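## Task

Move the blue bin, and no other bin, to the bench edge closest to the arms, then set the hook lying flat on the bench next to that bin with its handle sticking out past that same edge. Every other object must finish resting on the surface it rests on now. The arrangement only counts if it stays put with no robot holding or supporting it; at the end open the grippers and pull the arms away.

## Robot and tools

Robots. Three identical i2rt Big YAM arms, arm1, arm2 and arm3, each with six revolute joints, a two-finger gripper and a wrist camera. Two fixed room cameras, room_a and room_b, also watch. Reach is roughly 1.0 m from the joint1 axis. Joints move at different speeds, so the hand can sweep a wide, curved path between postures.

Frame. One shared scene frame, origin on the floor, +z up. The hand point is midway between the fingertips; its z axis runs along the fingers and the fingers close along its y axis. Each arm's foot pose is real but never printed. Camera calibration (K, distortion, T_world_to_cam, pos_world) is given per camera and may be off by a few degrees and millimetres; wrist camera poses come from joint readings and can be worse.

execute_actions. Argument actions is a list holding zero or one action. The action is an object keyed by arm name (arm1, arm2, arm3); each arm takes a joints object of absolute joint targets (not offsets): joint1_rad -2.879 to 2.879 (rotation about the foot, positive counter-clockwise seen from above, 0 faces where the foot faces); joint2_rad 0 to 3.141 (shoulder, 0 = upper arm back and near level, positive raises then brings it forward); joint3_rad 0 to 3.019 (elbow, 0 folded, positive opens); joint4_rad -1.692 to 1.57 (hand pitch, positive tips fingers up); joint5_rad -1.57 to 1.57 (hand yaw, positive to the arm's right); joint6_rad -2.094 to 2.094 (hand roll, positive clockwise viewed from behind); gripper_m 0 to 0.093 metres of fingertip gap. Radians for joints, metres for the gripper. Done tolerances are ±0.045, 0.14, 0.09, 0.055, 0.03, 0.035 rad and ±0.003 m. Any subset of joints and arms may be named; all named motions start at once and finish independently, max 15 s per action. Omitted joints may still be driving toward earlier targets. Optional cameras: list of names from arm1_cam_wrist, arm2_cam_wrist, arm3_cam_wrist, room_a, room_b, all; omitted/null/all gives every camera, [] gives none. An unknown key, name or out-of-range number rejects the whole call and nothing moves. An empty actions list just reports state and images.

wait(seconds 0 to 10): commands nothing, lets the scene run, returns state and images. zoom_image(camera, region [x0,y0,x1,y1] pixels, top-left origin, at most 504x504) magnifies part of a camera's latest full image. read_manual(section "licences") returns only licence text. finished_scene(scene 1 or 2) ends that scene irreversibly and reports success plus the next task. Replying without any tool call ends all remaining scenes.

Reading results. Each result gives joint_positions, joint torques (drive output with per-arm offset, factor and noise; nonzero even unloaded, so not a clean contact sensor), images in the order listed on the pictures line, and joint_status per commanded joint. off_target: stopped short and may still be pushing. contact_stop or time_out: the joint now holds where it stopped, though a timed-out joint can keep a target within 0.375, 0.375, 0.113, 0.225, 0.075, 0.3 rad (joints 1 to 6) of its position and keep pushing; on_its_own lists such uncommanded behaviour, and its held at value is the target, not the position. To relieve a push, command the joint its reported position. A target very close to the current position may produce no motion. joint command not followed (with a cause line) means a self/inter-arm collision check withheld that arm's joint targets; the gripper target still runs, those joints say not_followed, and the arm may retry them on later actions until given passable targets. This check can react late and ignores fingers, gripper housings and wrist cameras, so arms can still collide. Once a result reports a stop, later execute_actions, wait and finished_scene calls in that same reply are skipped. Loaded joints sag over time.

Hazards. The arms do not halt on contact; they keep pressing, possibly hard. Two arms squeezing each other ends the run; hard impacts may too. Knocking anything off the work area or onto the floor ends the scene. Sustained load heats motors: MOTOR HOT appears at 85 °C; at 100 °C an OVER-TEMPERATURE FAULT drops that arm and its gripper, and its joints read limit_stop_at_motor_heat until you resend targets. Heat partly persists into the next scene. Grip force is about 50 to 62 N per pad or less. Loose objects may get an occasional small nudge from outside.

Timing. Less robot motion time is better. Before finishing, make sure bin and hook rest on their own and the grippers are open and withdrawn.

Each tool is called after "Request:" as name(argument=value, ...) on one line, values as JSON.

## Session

Request:
execute_actions(actions=[])

Scene clock: 0.00 s.
Joint torques (N m, as the arm reports them, + toward a larger angle): no reading
arm1.joint_positions: joint1_rad=+0.120 joint2_rad=+0.466 joint3_rad=+1.507 joint4_rad=-1.401 joint5_rad=-0.037 joint6_rad=+0.535 gripper_m=+0.094
arm1.joint_status: not commanded
arm1.hand: x=-0.9825 y=+0.1314 z=+1.3085 quat_wxyz=(-0.248, +0.447, -0.693, -0.508) (m; scene frame)
arm2.joint_positions: joint1_rad=-0.156 joint2_rad=+0.375 joint3_rad=+1.636 joint4_rad=-1.142 joint5_rad=-0.108 joint6_rad=-0.350 gripper_m=+0.094
arm2.joint_status: not commanded
arm2.hand: x=+0.0022 y=+0.0502 z=+1.4690 quat_wxyz=(-0.654, +0.507, -0.425, -0.367) (m; scene frame)
arm3.joint_positions: joint1_rad=-0.545 joint2_rad=+0.428 joint3_rad=+1.492 joint4_rad=-1.373 joint5_rad=+0.101 joint6_rad=-0.232 gripper_m=+0.094
arm3.joint_status: not commanded
arm3.hand: x=+1.0267 y=+0.1122 z=+1.3294 quat_wxyz=(-0.544, +0.494, -0.636, -0.236) (m; scene frame)
pictures: arm1_cam_wrist, arm2_cam_wrist, arm3_cam_wrist, room_a, room_b
camera_calibration (this result's frames):
arm1_cam_wrist: T_world_to_cam=[[0.866372, -0.0785042, -0.493191, 1.51087], [-0.331103, -0.829605, -0.449585, 0.379805], [-0.373859, 0.552804, -0.744739, 0.662309], [0, 0, 0, 1]] pos_world=[-0.935612, 0.067571, 1.40915]
arm2_cam_wrist: T_world_to_cam=[[0.915731, -0.213335, 0.340477, -0.491676], [0.181255, -0.536933, -0.823923, 1.23849], [0.358585, 0.816205, -0.453018, 0.742695], [0, 0, 0, 1]] pos_world=[-0.0405581, -0.0460969, 1.52428]
arm3_cam_wrist: T_world_to_cam=[[0.886662, -0.395904, 0.238936, -1.18688], [-0.204201, -0.798825, -0.565845, 1.05845], [0.414889, 0.452922, -0.789132, 0.692645], [0, 0, 0, 1]] pos_world=[0.981127, 0.0619081, 1.42909]
Images, in order (width x height): arm1_cam_wrist 504x504, arm2_cam_wrist 504x504, arm3_cam_wrist 504x504, room_a 504x504, room_b 504x504.

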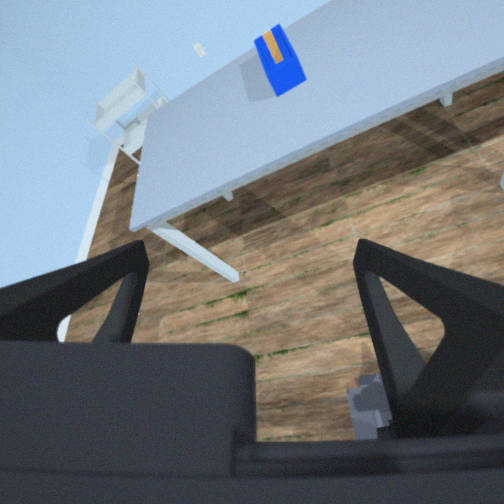

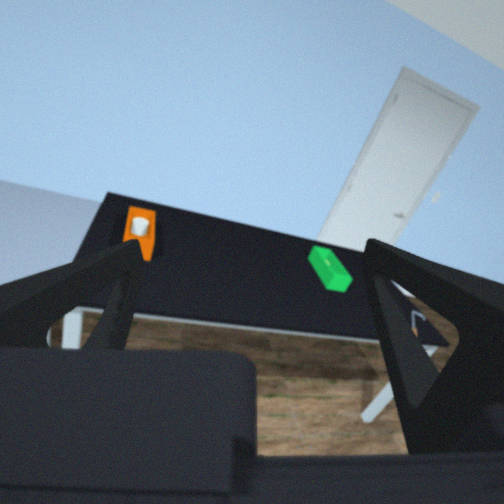

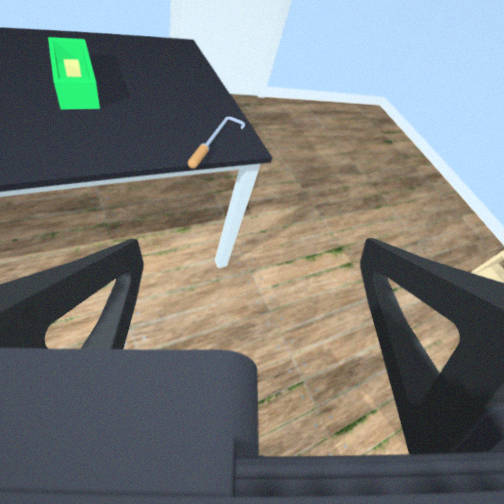

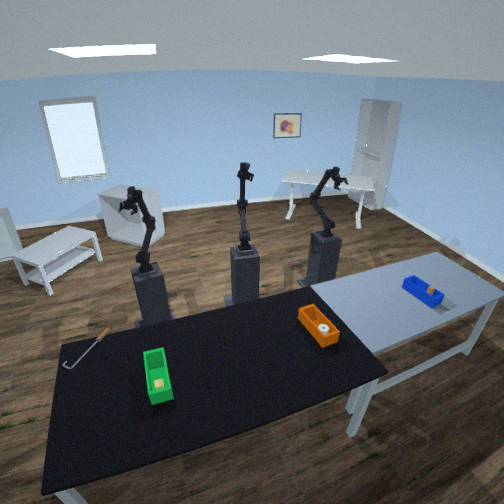

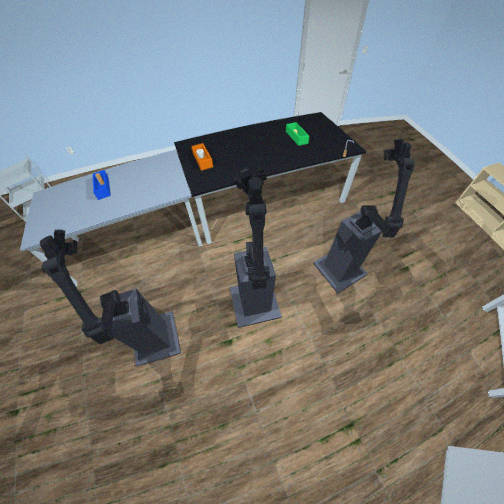

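Request:
execute_actions(actions=[{"arm3":{"joints":{"joint1_rad":-0.54,"joint2_rad":2.29,"joint3_rad":2.28,"joint4_rad":-0.66,"joint5_rad":0.19,"joint6_rad":0.17}},"arm2":{"joints":{"joint1_rad":-0.56,"joint2_rad":1.25,"joint3_rad":0.52,"joint4_rad":0.73,"joint5_rad":0,"joint6_rad":-1.57}},"arm1":{"joints":{"joint1_rad":-0.83,"joint2_rad":1.1,"joint3_rad":0.52,"joint4_rad":0.6,"joint5_rad":0,"joint6_rad":0}}}], cameras=["arm3_cam_wrist","room_a"])

Scene clock: 11.30 s.
Joint torques (N m, as the arm reports them, + toward a larger angle): arm1=[ 0.78 -6.32  8.89  3.01  0.05 -0.1 ] | arm2=[  0.68 -10.57   7.31   2.14   0.13   0.02] | arm3=[  1.26 -26.66  14.9    2.26   0.21   0.18]
arm1.joint_positions: joint1_rad=-0.828 joint2_rad=+1.114 joint3_rad=+0.517 joint4_rad=+0.580 joint5_rad=+0.000 joint6_rad=+0.007 gripper_m=+0.094
arm1.joint_status: all done
arm1.hand: x=-0.5994 y=+0.3019 z=+0.9867 quat_wxyz=(-0.658, +0.247, -0.669, -0.241) (m; scene frame)
arm2.joint_positions: joint1_rad=-0.561 joint2_rad=+1.255 joint3_rad=+0.530 joint4_rad=+0.713 joint5_rad=+0.000 joint6_rad=-1.561 gripper_m=+0.094
arm2.joint_status: all done
arm2.hand: x=+0.3274 y=+0.3790 z=+1.0013 quat_wxyz=(-0.664, +0.665, -0.247, +0.237) (m; scene frame)
arm3.joint_positions: joint1_rad=-0.545 joint2_rad=+2.319 joint3_rad=+2.237 joint4_rad=-0.665 joint5_rad=+0.187 joint6_rad=+0.161 gripper_m=+0.094
arm3.joint_status: all done
arm3.hand: x=+1.3322 y=+0.8154 z=+0.8910 quat_wxyz=(-0.365, +0.407, -0.817, -0.185) (m; scene frame)
pictures: arm3_cam_wrist, room_a
camera_calibration (this result's frames):
arm3_cam_wrist: T_world_to_cam=[[0.802184, -0.597051, -0.00563308, -0.580112], [-0.585265, -0.784411, -0.205339, 1.60919], [0.118179, 0.168016, -0.978675, 0.697959], [0, 0, 0, 1]] pos_world=[1.32468, 0.798644, 1.01024]
Images, in order (width x height): arm3_cam_wrist 504x504, room_a 504x504.

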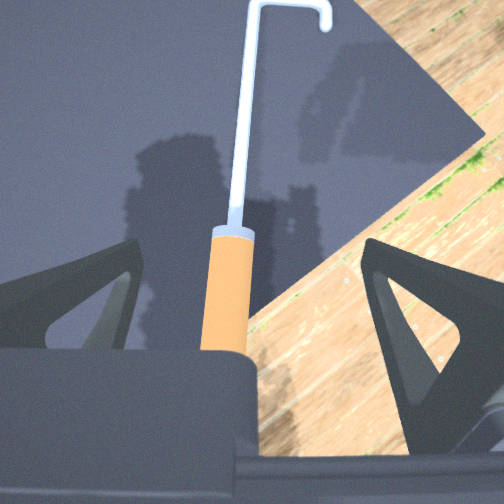

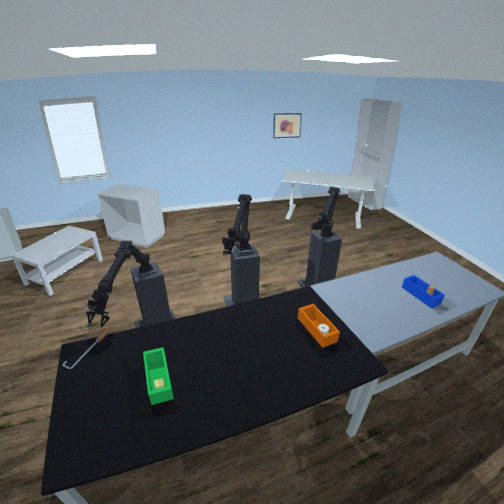

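Request:
execute_actions(actions=[{"arm3":{"joints":{"joint1_rad":-0.525,"joint2_rad":2.49,"joint3_rad":2.48,"joint4_rad":-0.73,"joint6_rad":0.2}}}], cameras=["arm3_cam_wrist"])

Scene clock: 20.57 s.
Joint torques (N m, as the arm reports them, + toward a larger angle): arm1=[ 0.77 -6.36  8.9   3.    0.05 -0.1 ] | arm2=[  0.56 -10.7    7.31   2.2    0.14   0.04] | arm3=[  0.66 -25.88  16.55   1.27   0.17   0.18]
arm1.joint_positions: joint1_rad=-0.828 joint2_rad=+1.114 joint3_rad=+0.517 joint4_rad=+0.580 joint5_rad=+0.000 joint6_rad=+0.007 gripper_m=+0.094
arm1.joint_status: not commanded
arm1.hand: x=-0.5994 y=+0.3019 z=+0.9867 quat_wxyz=(-0.658, +0.247, -0.669, -0.241) (m; scene frame)
arm2.joint_positions: joint1_rad=-0.561 joint2_rad=+1.255 joint3_rad=+0.530 joint4_rad=+0.713 joint5_rad=+0.000 joint6_rad=-1.561 gripper_m=+0.094
arm2.joint_status: not commanded
arm2.hand: x=+0.3274 y=+0.3790 z=+1.0013 quat_wxyz=(-0.664, +0.665, -0.247, +0.237) (m; scene frame)
arm3.joint_positions: joint1_rad=-0.527 joint2_rad=+2.495 joint3_rad=+2.416 joint4_rad=-0.724 joint5_rad=+0.187 joint6_rad=+0.191 gripper_m=+0.094
arm3.joint_status: all done
arm3.hand: x=+1.3270 y=+0.8473 z=+0.8265 quat_wxyz=(-0.342, +0.409, -0.827, -0.177) (m; scene frame)
pictures: arm3_cam_wrist
camera_calibration (this result's frames):
arm3_cam_wrist: T_world_to_cam=[[0.800746, -0.598849, -0.0136372, -0.547201], [-0.593483, -0.790075, -0.153491, 1.59068], [0.0811437, 0.131001, -0.988056, 0.718286], [0, 0, 0, 1]] pos_world=[1.32393, 0.834971, 0.9464]
Images, in order (width x height): arm3_cam_wrist 504x504.

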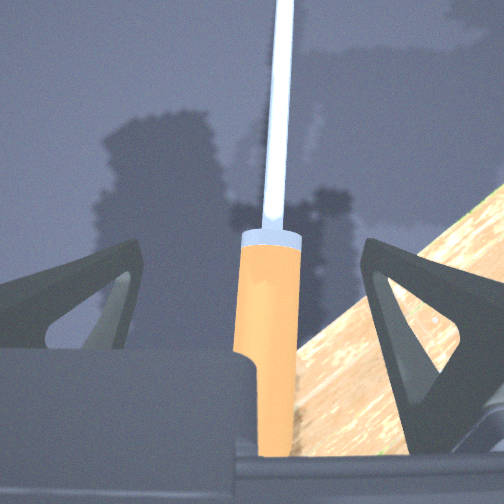

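Request:
execute_actions(actions=[{"arm3":{"joints":{"joint1_rad":-0.54,"joint2_rad":2.553}}}], cameras=[])

Request:
execute_actions(actions=[{"arm3":{"joints":{"gripper_m":0}}}], cameras=["arm3_cam_wrist"])

Scene clock: 24.20 s.
Joint torques (N m, as the arm reports them, + toward a larger angle): arm1=[ 0.78 -6.36  8.88  3.    0.05 -0.11] | arm2=[  0.73 -10.71   7.31   2.14   0.13   0.04] | arm3=[  0.16 -25.83  16.14   1.34   0.19   0.15]
arm1.joint_positions: joint1_rad=-0.828 joint2_rad=+1.114 joint3_rad=+0.517 joint4_rad=+0.580 joint5_rad=+0.000 joint6_rad=+0.007 gripper_m=+0.094
arm1.joint_status: not commanded
arm1.hand: x=-0.5994 y=+0.3019 z=+0.9867 quat_wxyz=(-0.658, +0.247, -0.669, -0.241) (m; scene frame)
arm2.joint_positions: joint1_rad=-0.561 joint2_rad=+1.255 joint3_rad=+0.530 joint4_rad=+0.713 joint5_rad=+0.000 joint6_rad=-1.561 gripper_m=+0.094
arm2.joint_status: not commanded
arm2.hand: x=+0.3274 y=+0.3790 z=+1.0013 quat_wxyz=(-0.664, +0.665, -0.247, +0.237) (m; scene frame)
arm3.joint_positions: joint1_rad=-0.535 joint2_rad=+2.545 joint3_rad=+2.420 joint4_rad=-0.724 joint5_rad=+0.187 joint6_rad=+0.194 gripper_m=+0.094
arm3.joint_status: all done
arm3.hand: x=+1.3319 y=+0.8433 z=+0.7830 quat_wxyz=(-0.326, +0.411, -0.836, -0.162) (m; scene frame)
pictures: none
No camera images: the call's "cameras" was empty. Leave "cameras" out to get every camera's image.

Scene clock: 24.93 s.
Joint torques (N m, as the arm reports them, + toward a larger angle): arm1=[ 0.79 -6.32  8.9   3.    0.05 -0.11] | arm2=[  0.94 -10.55   7.32   2.19   0.14   0.04] | arm3=[  0.75 -26.08  16.09   1.54   0.14   0.09]
arm1.joint_positions: joint1_rad=-0.828 joint2_rad=+1.114 joint3_rad=+0.517 joint4_rad=+0.580 joint5_rad=+0.000 joint6_rad=+0.007 gripper_m=+0.094
arm1.joint_status: not commanded
arm1.hand: x=-0.5994 y=+0.3019 z=+0.9867 quat_wxyz=(-0.658, +0.247, -0.669, -0.241) (m; scene frame)
arm2.joint_positions: joint1_rad=-0.561 joint2_rad=+1.255 joint3_rad=+0.530 joint4_rad=+0.713 joint5_rad=+0.000 joint6_rad=-1.561 gripper_m=+0.094
arm2.joint_status: not commanded
arm2.hand: x=+0.3274 y=+0.3790 z=+1.0013 quat_wxyz=(-0.664, +0.665, -0.247, +0.237) (m; scene frame)
arm3.joint_positions: joint1_rad=-0.537 joint2_rad=+2.545 joint3_rad=+2.420 joint4_rad=-0.725 joint5_rad=+0.189 joint6_rad=+0.196 gripper_m=+0.030
arm3.joint_status: gripper_m off_target (ended at +0.030, target +0.000)
arm3.hand: x=+1.3341 y=+0.8421 z=+0.7829 quat_wxyz=(-0.326, +0.409, -0.837, -0.161) (m; scene frame)
pictures: arm3_cam_wrist
camera_calibration (this result's frames):
arm3_cam_wrist: T_world_to_cam=[[0.792043, -0.610455, -0.00344553, -0.543155], [-0.607201, -0.787212, -0.107724, 1.56423], [0.0630482, 0.087414, -0.994175, 0.740958], [0, 0, 0, 1]] pos_world=[1.33329, 0.835042, 0.903276]
Images, in order (width x height): arm3_cam_wrist 504x504.

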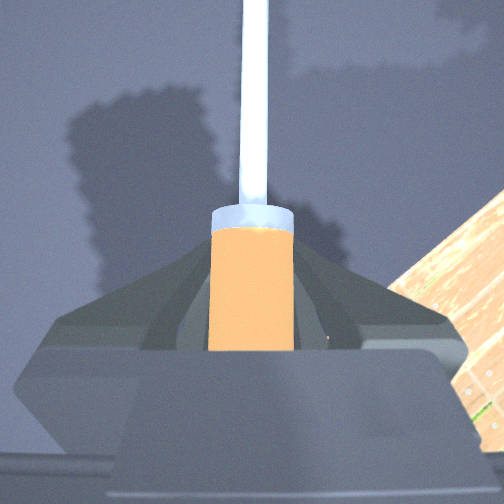

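Request:
execute_actions(actions=[{"arm3":{"joints":{"joint2_rad":2.25,"joint4_rad":-0.65}}}], cameras=[])

Request:
execute_actions(actions=[{"arm3":{"joints":{"joint1_rad":0.71,"joint2_rad":1.48,"joint3_rad":1.30,"joint4_rad":-0.36,"joint5_rad":0,"joint6_rad":0}}}], cameras=["arm2_cam_wrist","arm3_cam_wrist","arm1_cam_wrist"])

Scene clock: 29.17 s.
Joint torques (N m, as the arm reports them, + toward a larger angle): arm1=[ 0.79 -6.38  8.9   3.    0.05 -0.11] | arm2=[  0.63 -10.74   7.33   2.18   0.14   0.03] | arm3=[  0.52 -27.66  16.55   3.48   0.21   0.06]
arm1.joint_positions: joint1_rad=-0.828 joint2_rad=+1.114 joint3_rad=+0.517 joint4_rad=+0.580 joint5_rad=+0.000 joint6_rad=+0.007 gripper_m=+0.094
arm1.joint_status: not commanded
arm1.hand: x=-0.5994 y=+0.3019 z=+0.9867 quat_wxyz=(-0.658, +0.247, -0.669, -0.241) (m; scene frame)
arm2.joint_positions: joint1_rad=-0.561 joint2_rad=+1.255 joint3_rad=+0.530 joint4_rad=+0.713 joint5_rad=+0.000 joint6_rad=-1.561 gripper_m=+0.094
arm2.joint_status: not commanded
arm2.hand: x=+0.3274 y=+0.3790 z=+1.0013 quat_wxyz=(-0.664, +0.665, -0.247, +0.237) (m; scene frame)
arm3.joint_positions: joint1_rad=-0.537 joint2_rad=+2.283 joint3_rad=+2.422 joint4_rad=-0.681 joint5_rad=+0.185 joint6_rad=+0.197 gripper_m=+0.030
arm3.joint_status: all done
arm3.hand: x=+1.3335 y=+0.8347 z=+1.0260 quat_wxyz=(-0.428, +0.366, -0.786, -0.255) (m; scene frame)
pictures: none
No camera images: the call's "cameras" was empty. Leave "cameras" out to get every camera's image.

Scene clock: 31.17 s.
Joint torques (N m, as the arm reports them, + toward a larger angle): arm1=[ 0.76 -6.34  8.9   3.    0.05 -0.11] | arm2=[  0.74 -10.47   7.31   2.22   0.15   0.03] | arm3=[ -0.54 -18.36  15.     3.21   0.05   0.14]
arm1.joint_positions: joint1_rad=-0.828 joint2_rad=+1.114 joint3_rad=+0.517 joint4_rad=+0.580 joint5_rad=+0.000 joint6_rad=+0.007 gripper_m=+0.094
arm1.joint_status: not commanded
arm1.hand: x=-0.5994 y=+0.3019 z=+0.9867 quat_wxyz=(-0.658, +0.247, -0.669, -0.241) (m; scene frame)
arm2.joint_positions: joint1_rad=-0.561 joint2_rad=+1.255 joint3_rad=+0.530 joint4_rad=+0.713 joint5_rad=+0.000 joint6_rad=-1.561 gripper_m=+0.094
arm2.joint_status: not commanded
arm2.hand: x=+0.3274 y=+0.3790 z=+1.0013 quat_wxyz=(-0.664, +0.665, -0.247, +0.237) (m; scene frame)
arm3.joint_positions: joint1_rad=+0.706 joint2_rad=+1.528 joint3_rad=+1.253 joint4_rad=-0.390 joint5_rad=-0.001 joint6_rad=-0.006 gripper_m=+0.030
arm3.joint_status: all done
arm3.hand: x=+0.4810 y=+0.4251 z=+0.9850 quat_wxyz=(-0.158, +0.840, -0.311, -0.415) (m; scene frame)
pictures: arm1_cam_wrist, arm2_cam_wrist, arm3_cam_wrist
camera_calibration (this result's frames):
arm1_cam_wrist: T_world_to_cam=[[0.654468, -0.756057, -0.00708545, 0.631498], [-0.445643, -0.378159, -0.811417, 0.655485], [0.610798, 0.534204, -0.584425, 0.90919], [0, 0, 0, 1]] pos_world=[-0.676514, 0.239634, 1.0677]
arm2_cam_wrist: T_world_to_cam=[[0.0259306, -0.00950463, 0.999619, -1.00599], [0.233427, -0.972254, -0.0152997, 0.309035], [0.972028, 0.233735, -0.0229925, -0.264856], [0, 0, 0, 1]] pos_world=[0.211396, 0.352805, 1.00425]
arm3_cam_wrist: T_world_to_cam=[[0.650675, 0.759314, 0.00807645, -0.647051], [0.730682, -0.623173, -0.278853, 0.195036], [-0.206704, 0.187344, -0.9603, 1.08604], [0, 0, 0, 1]] pos_world=[0.502998, 0.409393, 1.10254]
Images, in order (width x height): arm1_cam_wrist 504x504, arm2_cam_wrist 504x504, arm3_cam_wrist 504x504.

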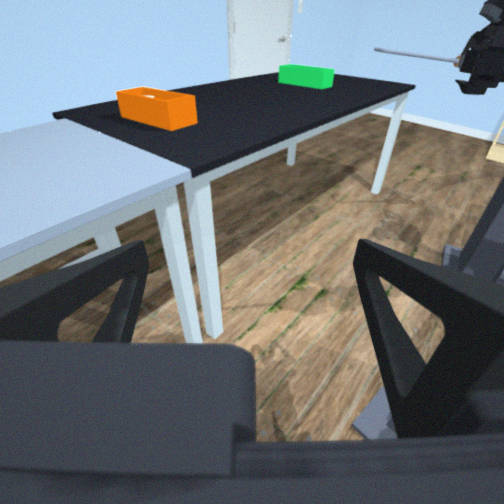

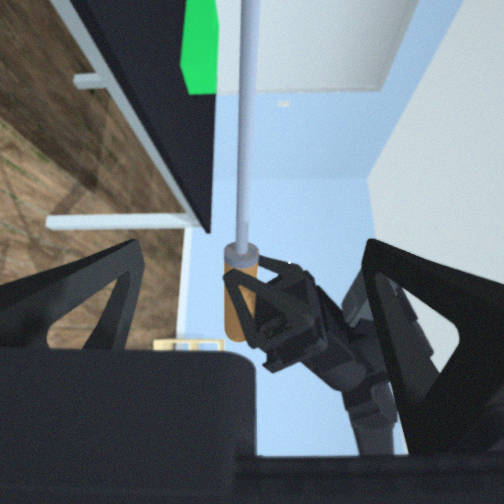

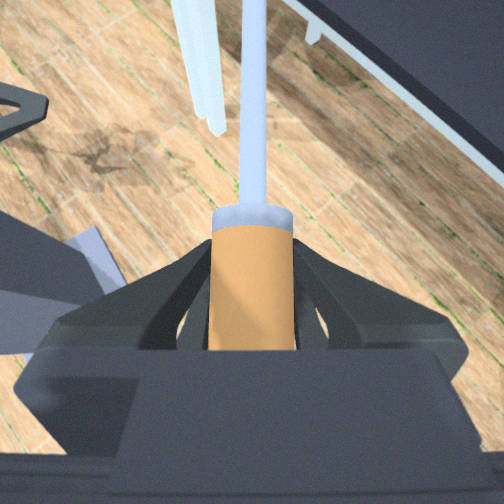

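Request:
execute_actions(actions=[{"arm2":{"joints":{"joint2_rad":1.47,"joint3_rad":0.74,"joint4_rad":0.77}},"arm3":{"joints":{"joint4_rad":-0.42}}}], cameras=[])

Request:
execute_actions(actions=[{"arm2":{"joints":{"joint2_rad":1.68,"joint3_rad":0.95,"joint4_rad":0.775}}}], cameras=["arm2_cam_wrist","arm3_cam_wrist"])

Scene clock: 35.03 s.
Joint torques (N m, as the arm reports them, + toward a larger angle): arm1=[ 0.79 -6.36  8.89  2.99  0.05 -0.1 ] | arm2=[  0.66 -12.67  10.95   2.19   0.12   0.03] | arm3=[  0.51 -18.45  14.98   2.5    0.03   0.14]
arm1.joint_positions: joint1_rad=-0.828 joint2_rad=+1.114 joint3_rad=+0.517 joint4_rad=+0.580 joint5_rad=+0.000 joint6_rad=+0.007 gripper_m=+0.094
arm1.joint_status: not commanded
arm1.hand: x=-0.5994 y=+0.3019 z=+0.9867 quat_wxyz=(-0.658, +0.247, -0.669, -0.241) (m; scene frame)
arm2.joint_positions: joint1_rad=-0.561 joint2_rad=+1.462 joint3_rad=+0.698 joint4_rad=+0.753 joint5_rad=+0.000 joint6_rad=-1.561 gripper_m=+0.094
arm2.joint_status: all done
arm2.hand: x=+0.3722 y=+0.4322 z=+0.9937 quat_wxyz=(-0.664, +0.664, -0.247, +0.237) (m; scene frame)
arm3.joint_positions: joint1_rad=+0.706 joint2_rad=+1.528 joint3_rad=+1.253 joint4_rad=-0.435 joint5_rad=-0.001 joint6_rad=-0.006 gripper_m=+0.030
arm3.joint_status: all done
arm3.hand: x=+0.4862 y=+0.4207 z=+0.9765 quat_wxyz=(-0.151, +0.849, -0.314, -0.396) (m; scene frame)
pictures: none
No camera images: the call's "cameras" was empty. Leave "cameras" out to get every camera's image.

Scene clock: 35.97 s.
Joint torques (N m, as the arm reports them, + toward a larger angle): arm1=[ 0.75 -6.33  8.9   3.    0.05 -0.1 ] | arm2=[  0.71 -16.02  11.11   2.19   0.13   0.03] | arm3=[  0.37 -17.47  15.01   2.52   0.05   0.16]
arm1.joint_positions: joint1_rad=-0.828 joint2_rad=+1.114 joint3_rad=+0.517 joint4_rad=+0.580 joint5_rad=+0.000 joint6_rad=+0.007 gripper_m=+0.094
arm1.joint_status: not commanded
arm1.hand: x=-0.5994 y=+0.3019 z=+0.9867 quat_wxyz=(-0.658, +0.247, -0.669, -0.241) (m; scene frame)
arm2.joint_positions: joint1_rad=-0.561 joint2_rad=+1.669 joint3_rad=+0.907 joint4_rad=+0.760 joint5_rad=+0.000 joint6_rad=-1.561 gripper_m=+0.094
arm2.joint_status: all done
arm2.hand: x=+0.4230 y=+0.4926 z=+0.9838 quat_wxyz=(-0.667, +0.661, -0.246, +0.239) (m; scene frame)
arm3.joint_positions: joint1_rad=+0.706 joint2_rad=+1.528 joint3_rad=+1.253 joint4_rad=-0.435 joint5_rad=-0.001 joint6_rad=-0.006 gripper_m=+0.030
arm3.joint_status: not commanded
arm3.hand: x=+0.4862 y=+0.4207 z=+0.9765 quat_wxyz=(-0.151, +0.849, -0.314, -0.396) (m; scene frame)
pictures: arm2_cam_wrist, arm3_cam_wrist
camera_calibration (this result's frames):
arm2_cam_wrist: T_world_to_cam=[[0.0185143, -0.0177183, 0.999672, -0.982744], [0.233534, -0.97211, -0.0215549, 0.402889], [0.972172, 0.233856, -0.0138601, -0.393795], [0, 0, 0, 1]] pos_world=[0.306943, 0.466331, 0.985647]
arm3_cam_wrist: T_world_to_cam=[[0.650514, 0.759455, 0.00770576, -0.646571], [0.739188, -0.630759, -0.2361, 0.143451], [-0.174447, 0.159283, -0.971698, 1.08703], [0, 0, 0, 1]] pos_world=[0.504196, 0.40838, 1.09511]
Images, in order (width x height): arm2_cam_wrist 504x504, arm3_cam_wrist 504x504.

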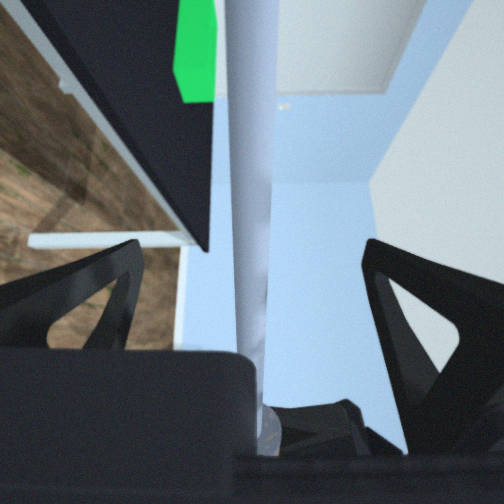

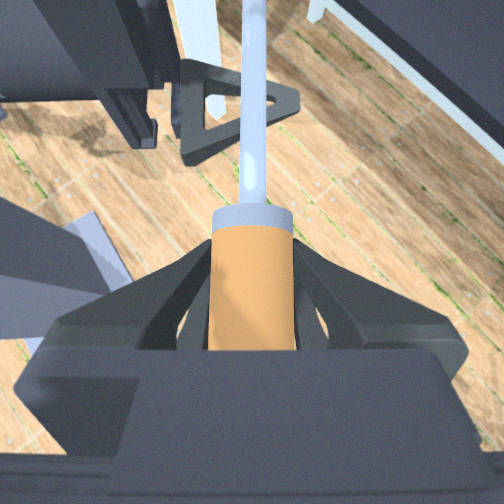

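Request:
execute_actions(actions=[{"arm2":{"joints":{"gripper_m":0}}}], cameras=[])

Request:
execute_actions(actions=[{"arm3":{"joints":{"gripper_m":0.07}}}], cameras=[])

Request:
execute_actions(actions=[{"arm3":{"joints":{"joint2_rad":1.1}}}], cameras=["room_a"])

Request:
execute_actions(actions=[{"arm3":{"joints":{"joint1_rad":0,"joint2_rad":0.6}},"arm2":{"joints":{"joint1_rad":0.838,"joint6_rad":1.57}}}], cameras=["arm1_cam_wrist","room_b"])

Scene clock: 45.40 s.
Joint torques (N m, as the arm reports them, + toward a larger angle): arm1=[ 0.77 -6.36  8.89  3.    0.05 -0.11] | arm2=[  0.85 -16.38  11.03   2.09   0.13   0.01] | arm3=[  0.81 -17.36  15.06   2.61   0.     0.08]
arm1.joint_positions: joint1_rad=-0.828 joint2_rad=+1.114 joint3_rad=+0.517 joint4_rad=+0.580 joint5_rad=+0.000 joint6_rad=+0.007 gripper_m=+0.094
arm1.joint_status: not commanded
arm1.hand: x=-0.5994 y=+0.3019 z=+0.9867 quat_wxyz=(-0.658, +0.247, -0.669, -0.241) (m; scene frame)
arm2.joint_positions: joint1_rad=-0.561 joint2_rad=+1.669 joint3_rad=+0.907 joint4_rad=+0.761 joint5_rad=+0.000 joint6_rad=-1.560 gripper_m=+0.008
arm2.joint_status: gripper_m off_target (ended at +0.008, target +0.000)
arm2.hand: x=+0.4230 y=+0.4926 z=+0.9839 quat_wxyz=(-0.668, +0.661, -0.246, +0.238) (m; scene frame)
arm3.joint_positions: joint1_rad=+0.706 joint2_rad=+1.528 joint3_rad=+1.253 joint4_rad=-0.435 joint5_rad=-0.001 joint6_rad=-0.006 gripper_m=+0.030
arm3.joint_status: not commanded
arm3.hand: x=+0.4862 y=+0.4207 z=+0.9764 quat_wxyz=(-0.151, +0.849, -0.315, -0.396) (m; scene frame)
pictures: none
No camera images: the call's "cameras" was empty. Leave "cameras" out to get every camera's image.

Scene clock: 46.17 s.
Joint torques (N m, as the arm reports them, + toward a larger angle): arm1=[ 0.79 -6.33  8.89  2.99  0.05 -0.11] | arm2=[  0.53 -17.49  10.97   2.08   0.14   0.02] | arm3=[  1.13 -15.22  14.89   2.39   0.04   0.09]
arm1.joint_positions: joint1_rad=-0.828 joint2_rad=+1.114 joint3_rad=+0.517 joint4_rad=+0.580 joint5_rad=+0.000 joint6_rad=+0.007 gripper_m=+0.094
arm1.joint_status: not commanded
arm1.hand: x=-0.5994 y=+0.3019 z=+0.9867 quat_wxyz=(-0.658, +0.247, -0.669, -0.241) (m; scene frame)
arm2.joint_positions: joint1_rad=-0.561 joint2_rad=+1.683 joint3_rad=+0.907 joint4_rad=+0.761 joint5_rad=+0.000 joint6_rad=-1.560 gripper_m=+0.008
arm2.joint_status: not commanded
arm2.hand: x=+0.4239 y=+0.4937 z=+0.9750 quat_wxyz=(-0.663, +0.666, -0.248, +0.237) (m; scene frame)
arm3.joint_positions: joint1_rad=+0.706 joint2_rad=+1.501 joint3_rad=+1.253 joint4_rad=-0.435 joint5_rad=-0.001 joint6_rad=-0.006 gripper_m=+0.070
arm3.joint_status: all done
arm3.hand: x=+0.4889 y=+0.4183 z=+0.9925 quat_wxyz=(-0.155, +0.844, -0.313, -0.407) (m; scene frame)
pictures: none
No camera images: the call's "cameras" was empty. Leave "cameras" out to get every camera's image.

Scene clock: 47.53 s.
Joint torques (N m, as the arm reports them, + toward a larger angle): arm1=[ 0.8  -6.36  8.9   3.01  0.05 -0.1 ] | arm2=[  0.57 -17.56  10.94   2.12   0.14   0.03] | arm3=[ 0.74 -7.68 14.43  2.82  0.06  0.11]
arm1.joint_positions: joint1_rad=-0.828 joint2_rad=+1.114 joint3_rad=+0.517 joint4_rad=+0.580 joint5_rad=+0.000 joint6_rad=+0.007 gripper_m=+0.094
arm1.joint_status: not commanded
arm1.hand: x=-0.5994 y=+0.3019 z=+0.9867 quat_wxyz=(-0.658, +0.247, -0.669, -0.241) (m; scene frame)
arm2.joint_positions: joint1_rad=-0.561 joint2_rad=+1.683 joint3_rad=+0.907 joint4_rad=+0.761 joint5_rad=+0.000 joint6_rad=-1.560 gripper_m=+0.008
arm2.joint_status: not commanded
arm2.hand: x=+0.4239 y=+0.4937 z=+0.9750 quat_wxyz=(-0.663, +0.666, -0.248, +0.237) (m; scene frame)
arm3.joint_positions: joint1_rad=+0.706 joint2_rad=+1.098 joint3_rad=+1.265 joint4_rad=-0.431 joint5_rad=-0.001 joint6_rad=-0.006 gripper_m=+0.070
arm3.joint_status: all done
arm3.hand: x=+0.5664 y=+0.3497 z=+1.2249 quat_wxyz=(-0.218, +0.741, -0.274, -0.573) (m; scene frame)
pictures: room_a
Images, in order (width x height): room_a 504x504.

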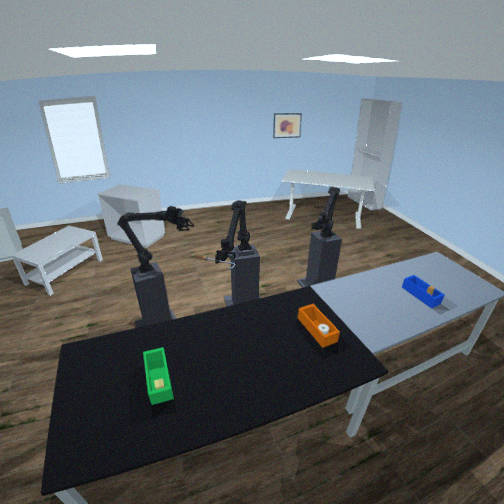

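Scene clock: 50.30 s.
Joint torques (N m, as the arm reports them, + toward a larger angle): arm1=[ 0.79 -6.33  8.9   3.    0.05 -0.1 ] | arm2=[  0.01 -17.92  10.87   2.09   0.23   0.06] | arm3=[-0.04  1.09 10.56  2.46 -0.05  0.14]
arm1.joint_positions: joint1_rad=-0.828 joint2_rad=+1.114 joint3_rad=+0.517 joint4_rad=+0.580 joint5_rad=+0.000 joint6_rad=+0.007 gripper_m=+0.094
arm1.joint_status: not commanded
arm1.hand: x=-0.5994 y=+0.3019 z=+0.9867 quat_wxyz=(-0.658, +0.247, -0.669, -0.241) (m; scene frame)
arm2.joint_positions: joint1_rad=+0.843 joint2_rad=+1.688 joint3_rad=+0.907 joint4_rad=+0.761 joint5_rad=-0.003 joint6_rad=+1.556 gripper_m=+0.008
arm2.joint_status: all done
arm2.hand: x=-0.4166 y=+0.4928 z=+0.9703 quat_wxyz=(+0.236, +0.253, -0.666, -0.660) (m; scene frame)
arm3.joint_positions: joint1_rad=+0.004 joint2_rad=+0.599 joint3_rad=+1.284 joint4_rad=-0.429 joint5_rad=+0.002 joint6_rad=-0.006 gripper_m=+0.070
arm3.joint_status: all done
arm3.hand: x=+0.9210 y=+0.2814 z=+1.4273 quat_wxyz=(-0.519, +0.459, -0.396, -0.603) (m; scene frame)
pictures: arm1_cam_wrist, room_b
camera_calibration (this result's frames):
arm1_cam_wrist: T_world_to_cam=[[0.654468, -0.756057, -0.00708545, 0.631498], [-0.445643, -0.378159, -0.811417, 0.655485], [0.610798, 0.534204, -0.584425, 0.90919], [0, 0, 0, 1]] pos_world=[-0.676514, 0.239634, 1.0677]
Images, in order (width x height): arm1_cam_wrist 504x504, room_b 504x504.

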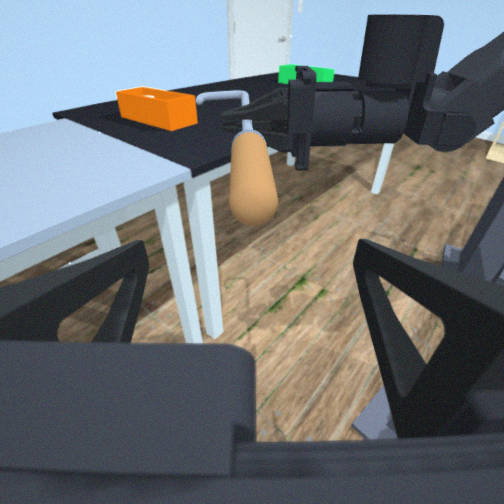

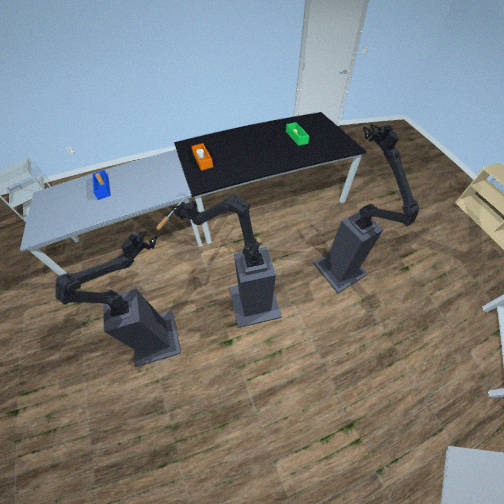

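Request:
execute_actions(actions=[{"arm1":{"joints":{"joint2_rad":1.305,"joint3_rad":0.69,"joint4_rad":0.67}}}], cameras=[])

Request:
execute_actions(actions=[{"arm1":{"joints":{"joint2_rad":1.455,"joint3_rad":0.84}}}], cameras=["arm1_cam_wrist"])

Scene clock: 54.47 s.
Joint torques (N m, as the arm reports them, + toward a larger angle): arm1=[ 0.73 -7.72 11.49  2.89  0.05 -0.11] | arm2=[ -0.15 -18.09  10.87   2.14   0.22   0.07] | arm3=[-0.29  1.85 10.56  2.4  -0.07  0.11]
arm1.joint_positions: joint1_rad=-0.828 joint2_rad=+1.306 joint3_rad=+0.650 joint4_rad=+0.652 joint5_rad=+0.000 joint6_rad=+0.007 gripper_m=+0.094
arm1.joint_status: all done
arm1.hand: x=-0.5541 y=+0.3404 z=+0.9849 quat_wxyz=(-0.663, +0.245, -0.665, -0.243) (m; scene frame)
arm2.joint_positions: joint1_rad=+0.843 joint2_rad=+1.688 joint3_rad=+0.907 joint4_rad=+0.761 joint5_rad=-0.003 joint6_rad=+1.556 gripper_m=+0.008
arm2.joint_status: not commanded
arm2.hand: x=-0.4166 y=+0.4928 z=+0.9703 quat_wxyz=(+0.236, +0.253, -0.666, -0.660) (m; scene frame)
arm3.joint_positions: joint1_rad=+0.004 joint2_rad=+0.599 joint3_rad=+1.284 joint4_rad=-0.429 joint5_rad=+0.002 joint6_rad=-0.006 gripper_m=+0.070
arm3.joint_status: not commanded
arm3.hand: x=+0.9210 y=+0.2814 z=+1.4273 quat_wxyz=(-0.519, +0.459, -0.396, -0.603) (m; scene frame)
pictures: none
No camera images: the call's "cameras" was empty. Leave "cameras" out to get every camera's image.

Scene clock: 55.47 s.
Joint torques (N m, as the arm reports them, + toward a larger angle): arm1=[  0.74 -10.04  11.66   2.82   0.05  -0.1 ] | arm2=[ -0.07 -18.13  10.9    2.1    0.23   0.08] | arm3=[ 0.11  1.42 10.48  2.4  -0.06  0.1 ]
arm1.joint_positions: joint1_rad=-0.828 joint2_rad=+1.453 joint3_rad=+0.798 joint4_rad=+0.653 joint5_rad=+0.000 joint6_rad=+0.007 gripper_m=+0.094
arm1.joint_status: all done
arm1.hand: x=-0.5109 y=+0.3771 z=+0.9862 quat_wxyz=(-0.663, +0.245, -0.664, -0.243) (m; scene frame)
arm2.joint_positions: joint1_rad=+0.843 joint2_rad=+1.688 joint3_rad=+0.907 joint4_rad=+0.761 joint5_rad=-0.003 joint6_rad=+1.556 gripper_m=+0.008
arm2.joint_status: not commanded
arm2.hand: x=-0.4166 y=+0.4928 z=+0.9703 quat_wxyz=(+0.236, +0.253, -0.666, -0.660) (m; scene frame)
arm3.joint_positions: joint1_rad=+0.004 joint2_rad=+0.599 joint3_rad=+1.284 joint4_rad=-0.429 joint5_rad=+0.002 joint6_rad=-0.006 gripper_m=+0.070
arm3.joint_status: not commanded
arm3.hand: x=+0.9210 y=+0.2814 z=+1.4273 quat_wxyz=(-0.519, +0.459, -0.396, -0.603) (m; scene frame)
pictures: arm1_cam_wrist
camera_calibration (this result's frames):
arm1_cam_wrist: T_world_to_cam=[[0.654644, -0.755905, -0.00695026, 0.630291], [-0.43682, -0.370768, -0.819585, 0.732704], [0.616952, 0.539573, -0.572915, 0.804453], [0, 0, 0, 1]] pos_world=[-0.588865, 0.314043, 1.06578]
Images, in order (width x height): arm1_cam_wrist 504x504.

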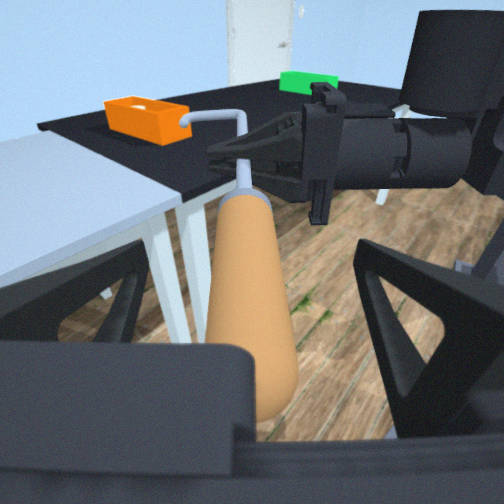

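Request:
execute_actions(actions=[{"arm1":{"joints":{"gripper_m":0}}}], cameras=[])

Request:
execute_actions(actions=[{"arm2":{"joints":{"gripper_m":0.02}},"arm1":{"joints":{"joint6_rad":-1.57}}}], cameras=["arm1_cam_wrist"])

Scene clock: 59.10 s.
Joint torques (N m, as the arm reports them, + toward a larger angle): arm1=[ 0.67 -9.88 11.7   2.84  0.23 -0.08] | arm2=[ -0.14 -18.26  10.85   2.1    0.2    0.07] | arm3=[-0.04  1.47 10.49  2.5  -0.08  0.12]
arm1.joint_positions: joint1_rad=-0.827 joint2_rad=+1.453 joint3_rad=+0.798 joint4_rad=+0.653 joint5_rad=-0.005 joint6_rad=+0.006 gripper_m=+0.030
arm1.joint_status: gripper_m off_target (ended at +0.030, target +0.000)
arm1.hand: x=-0.5117 y=+0.3780 z=+0.9861 quat_wxyz=(-0.663, +0.247, -0.663, -0.244) (m; scene frame)
arm2.joint_positions: joint1_rad=+0.843 joint2_rad=+1.688 joint3_rad=+0.907 joint4_rad=+0.761 joint5_rad=-0.002 joint6_rad=+1.557 gripper_m=+0.008
arm2.joint_status: not commanded
arm2.hand: x=-0.4165 y=+0.4929 z=+0.9703 quat_wxyz=(+0.236, +0.253, -0.667, -0.660) (m; scene frame)
arm3.joint_positions: joint1_rad=+0.004 joint2_rad=+0.599 joint3_rad=+1.284 joint4_rad=-0.429 joint5_rad=+0.002 joint6_rad=-0.006 gripper_m=+0.070
arm3.joint_status: not commanded
arm3.hand: x=+0.9210 y=+0.2814 z=+1.4273 quat_wxyz=(-0.519, +0.459, -0.396, -0.603) (m; scene frame)
pictures: none
No camera images: the call's "cameras" was empty. Leave "cameras" out to get every camera's image.

Scene clock: 61.27 s.
Joint torques (N m, as the arm reports them, + toward a larger angle): arm1=[ 0.64 -9.95 11.67  2.83  0.31  0.  ] | arm2=[ -0.09 -18.03  10.85   2.13   0.19  -0.03] | arm3=[-0.71  1.22 10.43  2.38 -0.07  0.15]
arm1.joint_positions: joint1_rad=-0.827 joint2_rad=+1.455 joint3_rad=+0.798 joint4_rad=+0.653 joint5_rad=-0.007 joint6_rad=-1.560 gripper_m=+0.030
arm1.joint_status: all done
arm1.hand: x=-0.5118 y=+0.3785 z=+0.9853 quat_wxyz=(-0.642, +0.644, -0.295, +0.293) (m; scene frame)
arm2.joint_positions: joint1_rad=+0.843 joint2_rad=+1.688 joint3_rad=+0.907 joint4_rad=+0.761 joint5_rad=-0.002 joint6_rad=+1.566 gripper_m=+0.020
arm2.joint_status: all done
arm2.hand: x=-0.4165 y=+0.4929 z=+0.9703 quat_wxyz=(+0.239, +0.250, -0.668, -0.659) (m; scene frame)
arm3.joint_positions: joint1_rad=+0.004 joint2_rad=+0.599 joint3_rad=+1.284 joint4_rad=-0.429 joint5_rad=+0.002 joint6_rad=-0.006 gripper_m=+0.070
arm3.joint_status: not commanded
arm3.hand: x=+0.9210 y=+0.2814 z=+1.4273 quat_wxyz=(-0.519, +0.459, -0.396, -0.603) (m; scene frame)
pictures: arm1_cam_wrist
camera_calibration (this result's frames):
arm1_cam_wrist: T_world_to_cam=[[0.0167369, 0.00138512, 0.999859, -0.973134], [0.104354, -0.99454, -0.000369045, 0.43798], [0.994399, 0.104345, -0.01679, 0.613687], [0, 0, 0, 1]] pos_world=[-0.639668, 0.372902, 0.983462]
Images, in order (width x height): arm1_cam_wrist 504x504.

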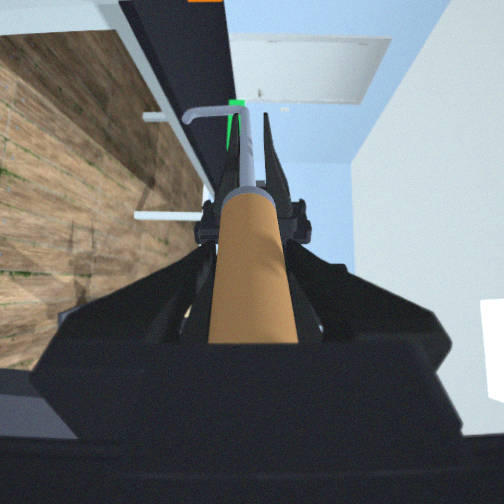

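Request:
execute_actions(actions=[{"arm2":{"joints":{"gripper_m":0.09}},"arm1":{"joints":{"joint4_rad":0.70}}}], cameras=[])

Request:
execute_actions(actions=[{"arm2":{"joints":{"joint2_rad":1.4,"joint3_rad":0.66}}}], cameras=[])

Request:
execute_actions(actions=[{"arm2":{"joints":{"joint1_rad":0.9,"joint2_rad":1.2,"joint3_rad":1.2,"joint4_rad":0.2,"joint6_rad":0}},"arm1":{"joints":{"joint1_rad":0.08,"joint2_rad":1.95,"joint3_rad":1.58,"joint4_rad":0.6}}}], cameras=["arm1_cam_wrist","arm2_cam_wrist","room_b"])

Scene clock: 66.27 s.
Joint torques (N m, as the arm reports them, + toward a larger angle): arm1=[  0.47 -11.74  11.5    4.3    0.05   0.  ] | arm2=[ -0.03 -18.19  10.87   2.07   0.21  -0.04] | arm3=[-0.19  1.41 10.54  2.33 -0.04  0.14]
arm1.joint_positions: joint1_rad=-0.827 joint2_rad=+1.477 joint3_rad=+0.798 joint4_rad=+0.653 joint5_rad=-0.001 joint6_rad=-1.562 gripper_m=+0.030
arm1.joint_status: all done
arm1.hand: x=-0.5086 y=+0.3796 z=+0.9726 quat_wxyz=(-0.633, +0.651, -0.300, +0.293) (m; scene frame)
arm2.joint_positions: joint1_rad=+0.843 joint2_rad=+1.688 joint3_rad=+0.907 joint4_rad=+0.761 joint5_rad=-0.002 joint6_rad=+1.566 gripper_m=+0.090
arm2.joint_status: all done
arm2.hand: x=-0.4164 y=+0.4928 z=+0.9706 quat_wxyz=(+0.239, +0.250, -0.668, -0.659) (m; scene frame)
arm3.joint_positions: joint1_rad=+0.004 joint2_rad=+0.599 joint3_rad=+1.284 joint4_rad=-0.429 joint5_rad=+0.002 joint6_rad=-0.006 gripper_m=+0.070
arm3.joint_status: not commanded
arm3.hand: x=+0.9210 y=+0.2814 z=+1.4273 quat_wxyz=(-0.519, +0.459, -0.396, -0.603) (m; scene frame)
pictures: none
No camera images: the call's "cameras" was empty. Leave "cameras" out to get every camera's image.

Scene clock: 67.37 s.
Joint torques (N m, as the arm reports them, + toward a larger angle): arm1=[  0.75 -12.28  11.51   3.61  -0.03   0.01] | arm2=[  0.05 -12.13   7.14   2.02   0.2   -0.02] | arm3=[-0.52  1.64 10.58  2.41 -0.03  0.13]
arm1.joint_positions: joint1_rad=-0.830 joint2_rad=+1.479 joint3_rad=+0.798 joint4_rad=+0.667 joint5_rad=+0.001 joint6_rad=-1.563 gripper_m=+0.030
arm1.joint_status: not commanded
arm1.hand: x=-0.5071 y=+0.3784 z=+0.9747 quat_wxyz=(-0.636, +0.646, -0.300, +0.296) (m; scene frame)
arm2.joint_positions: joint1_rad=+0.843 joint2_rad=+1.389 joint3_rad=+0.673 joint4_rad=+0.763 joint5_rad=-0.002 joint6_rad=+1.566 gripper_m=+0.090
arm2.joint_status: all done
arm2.hand: x=-0.3539 y=+0.4187 z=+1.0210 quat_wxyz=(+0.247, +0.241, -0.645, -0.681) (m; scene frame)
arm3.joint_positions: joint1_rad=+0.004 joint2_rad=+0.599 joint3_rad=+1.284 joint4_rad=-0.429 joint5_rad=+0.002 joint6_rad=-0.006 gripper_m=+0.070
arm3.joint_status: not commanded
arm3.hand: x=+0.9210 y=+0.2814 z=+1.4273 quat_wxyz=(-0.519, +0.459, -0.396, -0.603) (m; scene frame)
pictures: none
No camera images: the call's "cameras" was empty. Leave "cameras" out to get every camera's image.

Scene clock: 69.63 s.
Joint torques (N m, as the arm reports them, + toward a larger angle): arm1=[  1.2  -22.47  14.48   3.28   0.01  -0.24] | arm2=[  0.14 -10.09  12.97   1.1    0.18  -0.06] | arm3=[-0.2   1.52 10.56  2.42 -0.06  0.16]
arm1.joint_positions: joint1_rad=+0.079 joint2_rad=+2.001 joint3_rad=+1.511 joint4_rad=+0.573 joint5_rad=+0.001 joint6_rad=-1.542 gripper_m=+0.030
arm1.joint_status: all done
arm1.hand: x=-0.9961 y=+0.8162 z=+0.9860 quat_wxyz=(-0.733, +0.680, +0.006, -0.023) (m; scene frame)
arm2.joint_positions: joint1_rad=+0.902 joint2_rad=+1.182 joint3_rad=+1.161 joint4_rad=+0.211 joint5_rad=-0.001 joint6_rad=+0.009 gripper_m=+0.090
arm2.joint_status: all done
arm2.hand: x=-0.3859 y=+0.4029 z=+1.2902 quat_wxyz=(-0.302, +0.584, -0.250, -0.711) (m; scene frame)
arm3.joint_positions: joint1_rad=+0.004 joint2_rad=+0.599 joint3_rad=+1.284 joint4_rad=-0.429 joint5_rad=+0.002 joint6_rad=-0.006 gripper_m=+0.070
arm3.joint_status: not commanded
arm3.hand: x=+0.9210 y=+0.2814 z=+1.4273 quat_wxyz=(-0.519, +0.459, -0.396, -0.603) (m; scene frame)
pictures: arm1_cam_wrist, arm2_cam_wrist, room_b
camera_calibration (this result's frames):
arm1_cam_wrist: T_world_to_cam=[[0.0348945, -0.0646357, 0.997299, -0.891906], [0.842708, -0.534538, -0.0641294, 1.34673], [0.537239, 0.842669, 0.0358166, -0.0602002], [0, 0, 0, 1]] pos_world=[-1.07143, 0.712956, 0.978018]
arm2_cam_wrist: T_world_to_cam=[[0.716854, 0.697055, -0.0153138, 0.0153955], [0.288064, -0.316105, -0.903934, 1.40639], [-0.634933, 0.643577, -0.427398, 0.166017], [0, 0, 0, 1]] pos_world=[-0.310757, 0.32699, 1.34247]
Images, in order (width x height): arm1_cam_wrist 504x504, arm2_cam_wrist 504x504, room_b 504x504.

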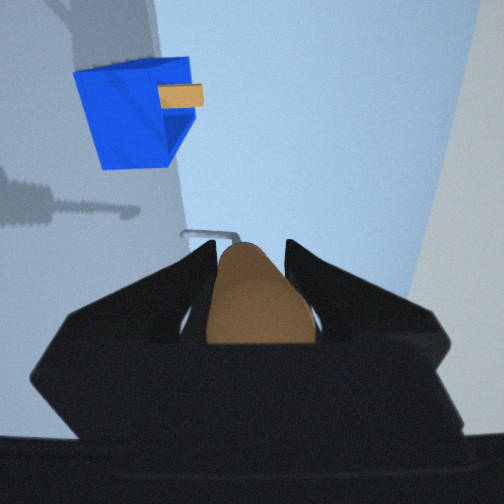

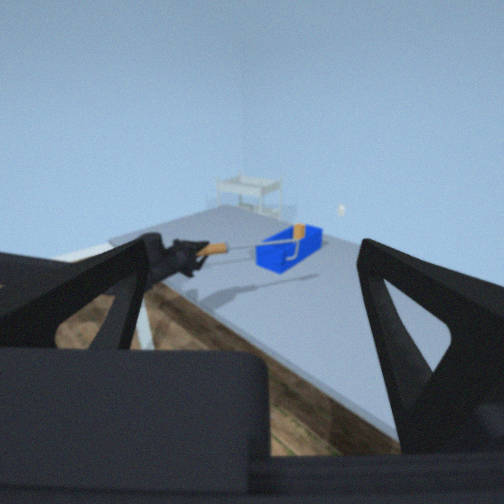

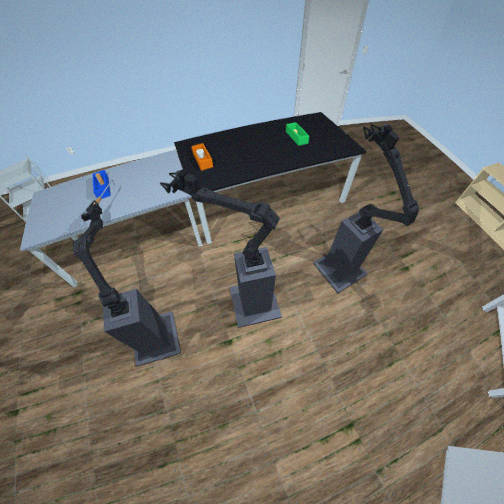

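Request:
execute_actions(actions=[{"arm1":{"joints":{"joint1_rad":0.005,"joint5_rad":-0.5,"joint2_rad":2.19,"joint3_rad":2.06,"joint4_rad":0.45}}}], cameras=["arm1_cam_wrist","arm2_cam_wrist","room_b","room_a"])

Request:
zoom_image(camera="room_b", region=[50, 150, 150, 230])

Request:
zoom_image(camera="room_a", region=[350, 220, 470, 320])

Scene clock: 75.67 s.
Joint torques (N m, as the arm reports them, + toward a larger angle): arm1=[  1.12 -26.68  16.36   3.42   0.09  -0.24] | arm2=[  0.22 -10.26  12.97   1.13   0.18  -0.07] | arm3=[ 0.09  1.3  10.54  2.43 -0.05  0.13]
arm1.joint_positions: joint1_rad=+0.004 joint2_rad=+2.250 joint3_rad=+1.976 joint4_rad=+0.418 joint5_rad=-0.501 joint6_rad=-1.542 gripper_m=+0.030
arm1.joint_status: all done
arm1.hand: x=-1.0138 y=+0.8984 z=+1.0098 quat_wxyz=(-0.730, +0.643, +0.169, -0.158) (m; scene frame)
arm2.joint_positions: joint1_rad=+0.902 joint2_rad=+1.182 joint3_rad=+1.161 joint4_rad=+0.211 joint5_rad=-0.001 joint6_rad=+0.009 gripper_m=+0.090
arm2.joint_status: not commanded
arm2.hand: x=-0.3859 y=+0.4029 z=+1.2902 quat_wxyz=(-0.302, +0.584, -0.250, -0.711) (m; scene frame)
arm3.joint_positions: joint1_rad=+0.004 joint2_rad=+0.599 joint3_rad=+1.284 joint4_rad=-0.429 joint5_rad=+0.002 joint6_rad=-0.006 gripper_m=+0.070
arm3.joint_status: not commanded
arm3.hand: x=+0.9210 y=+0.2814 z=+1.4273 quat_wxyz=(-0.519, +0.459, -0.396, -0.603) (m; scene frame)
pictures: arm1_cam_wrist, arm2_cam_wrist, room_a, room_b
camera_calibration (this result's frames):
arm1_cam_wrist: T_world_to_cam=[[0.0179947, -0.111241, 0.99363, -0.881234], [0.98991, -0.137719, -0.0333456, 1.16876], [0.140551, 0.984205, 0.107641, -0.722711], [0, 0, 0, 1]] pos_world=[-1.03954, 0.774227, 0.992388]
arm2_cam_wrist: T_world_to_cam=[[0.716854, 0.697055, -0.0153138, 0.0153955], [0.288064, -0.316105, -0.903934, 1.40639], [-0.634933, 0.643577, -0.427398, 0.166017], [0, 0, 0, 1]] pos_world=[-0.310757, 0.32699, 1.34247]
Images, in order (width x height): arm1_cam_wrist 504x504, arm2_cam_wrist 504x504, room_a 504x504, room_b 504x504.

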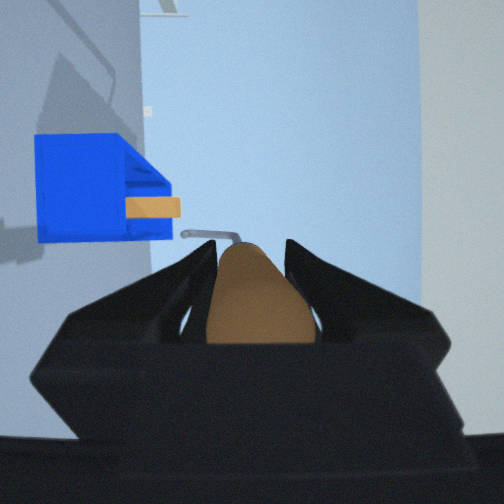

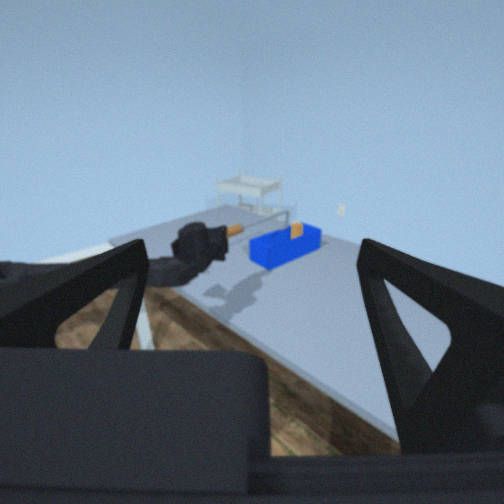

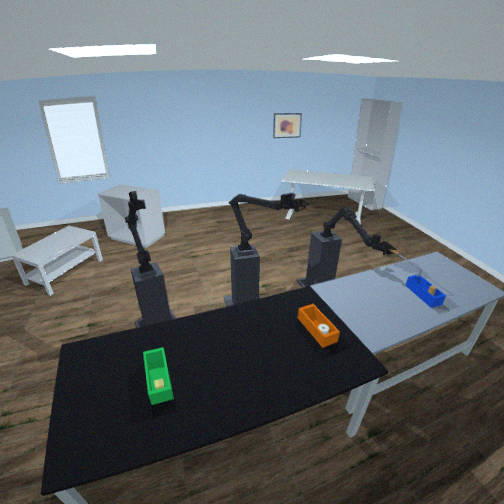

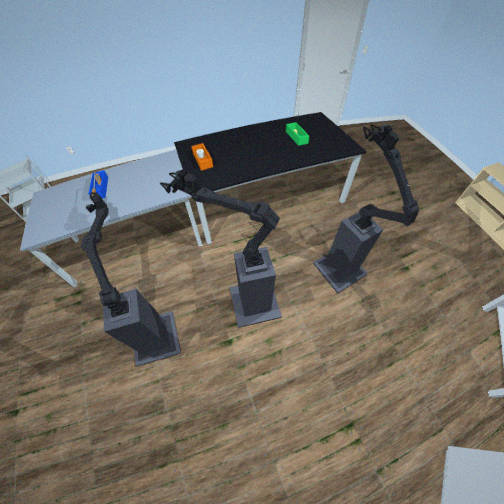

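Region (50, 150, 150, 230) of room_b's 504x504 image, scaled by 5.040, with more detail than that image has; it fills the top 403 rows of this view, and the rest is white.

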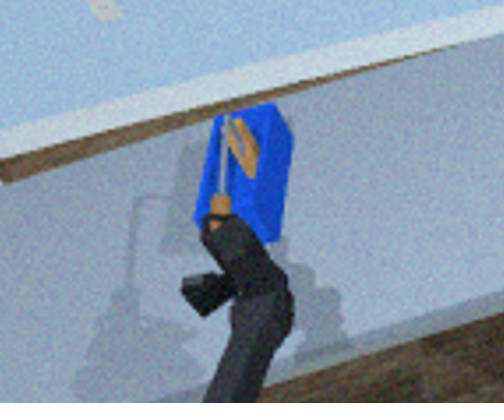

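Region (350, 220, 470, 320) of room_a's 504x504 image, scaled by 4.200, with more detail than that image has.

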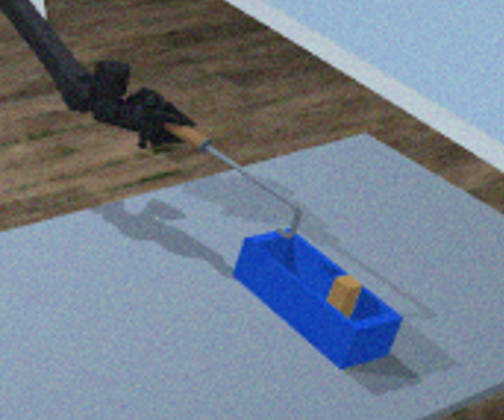

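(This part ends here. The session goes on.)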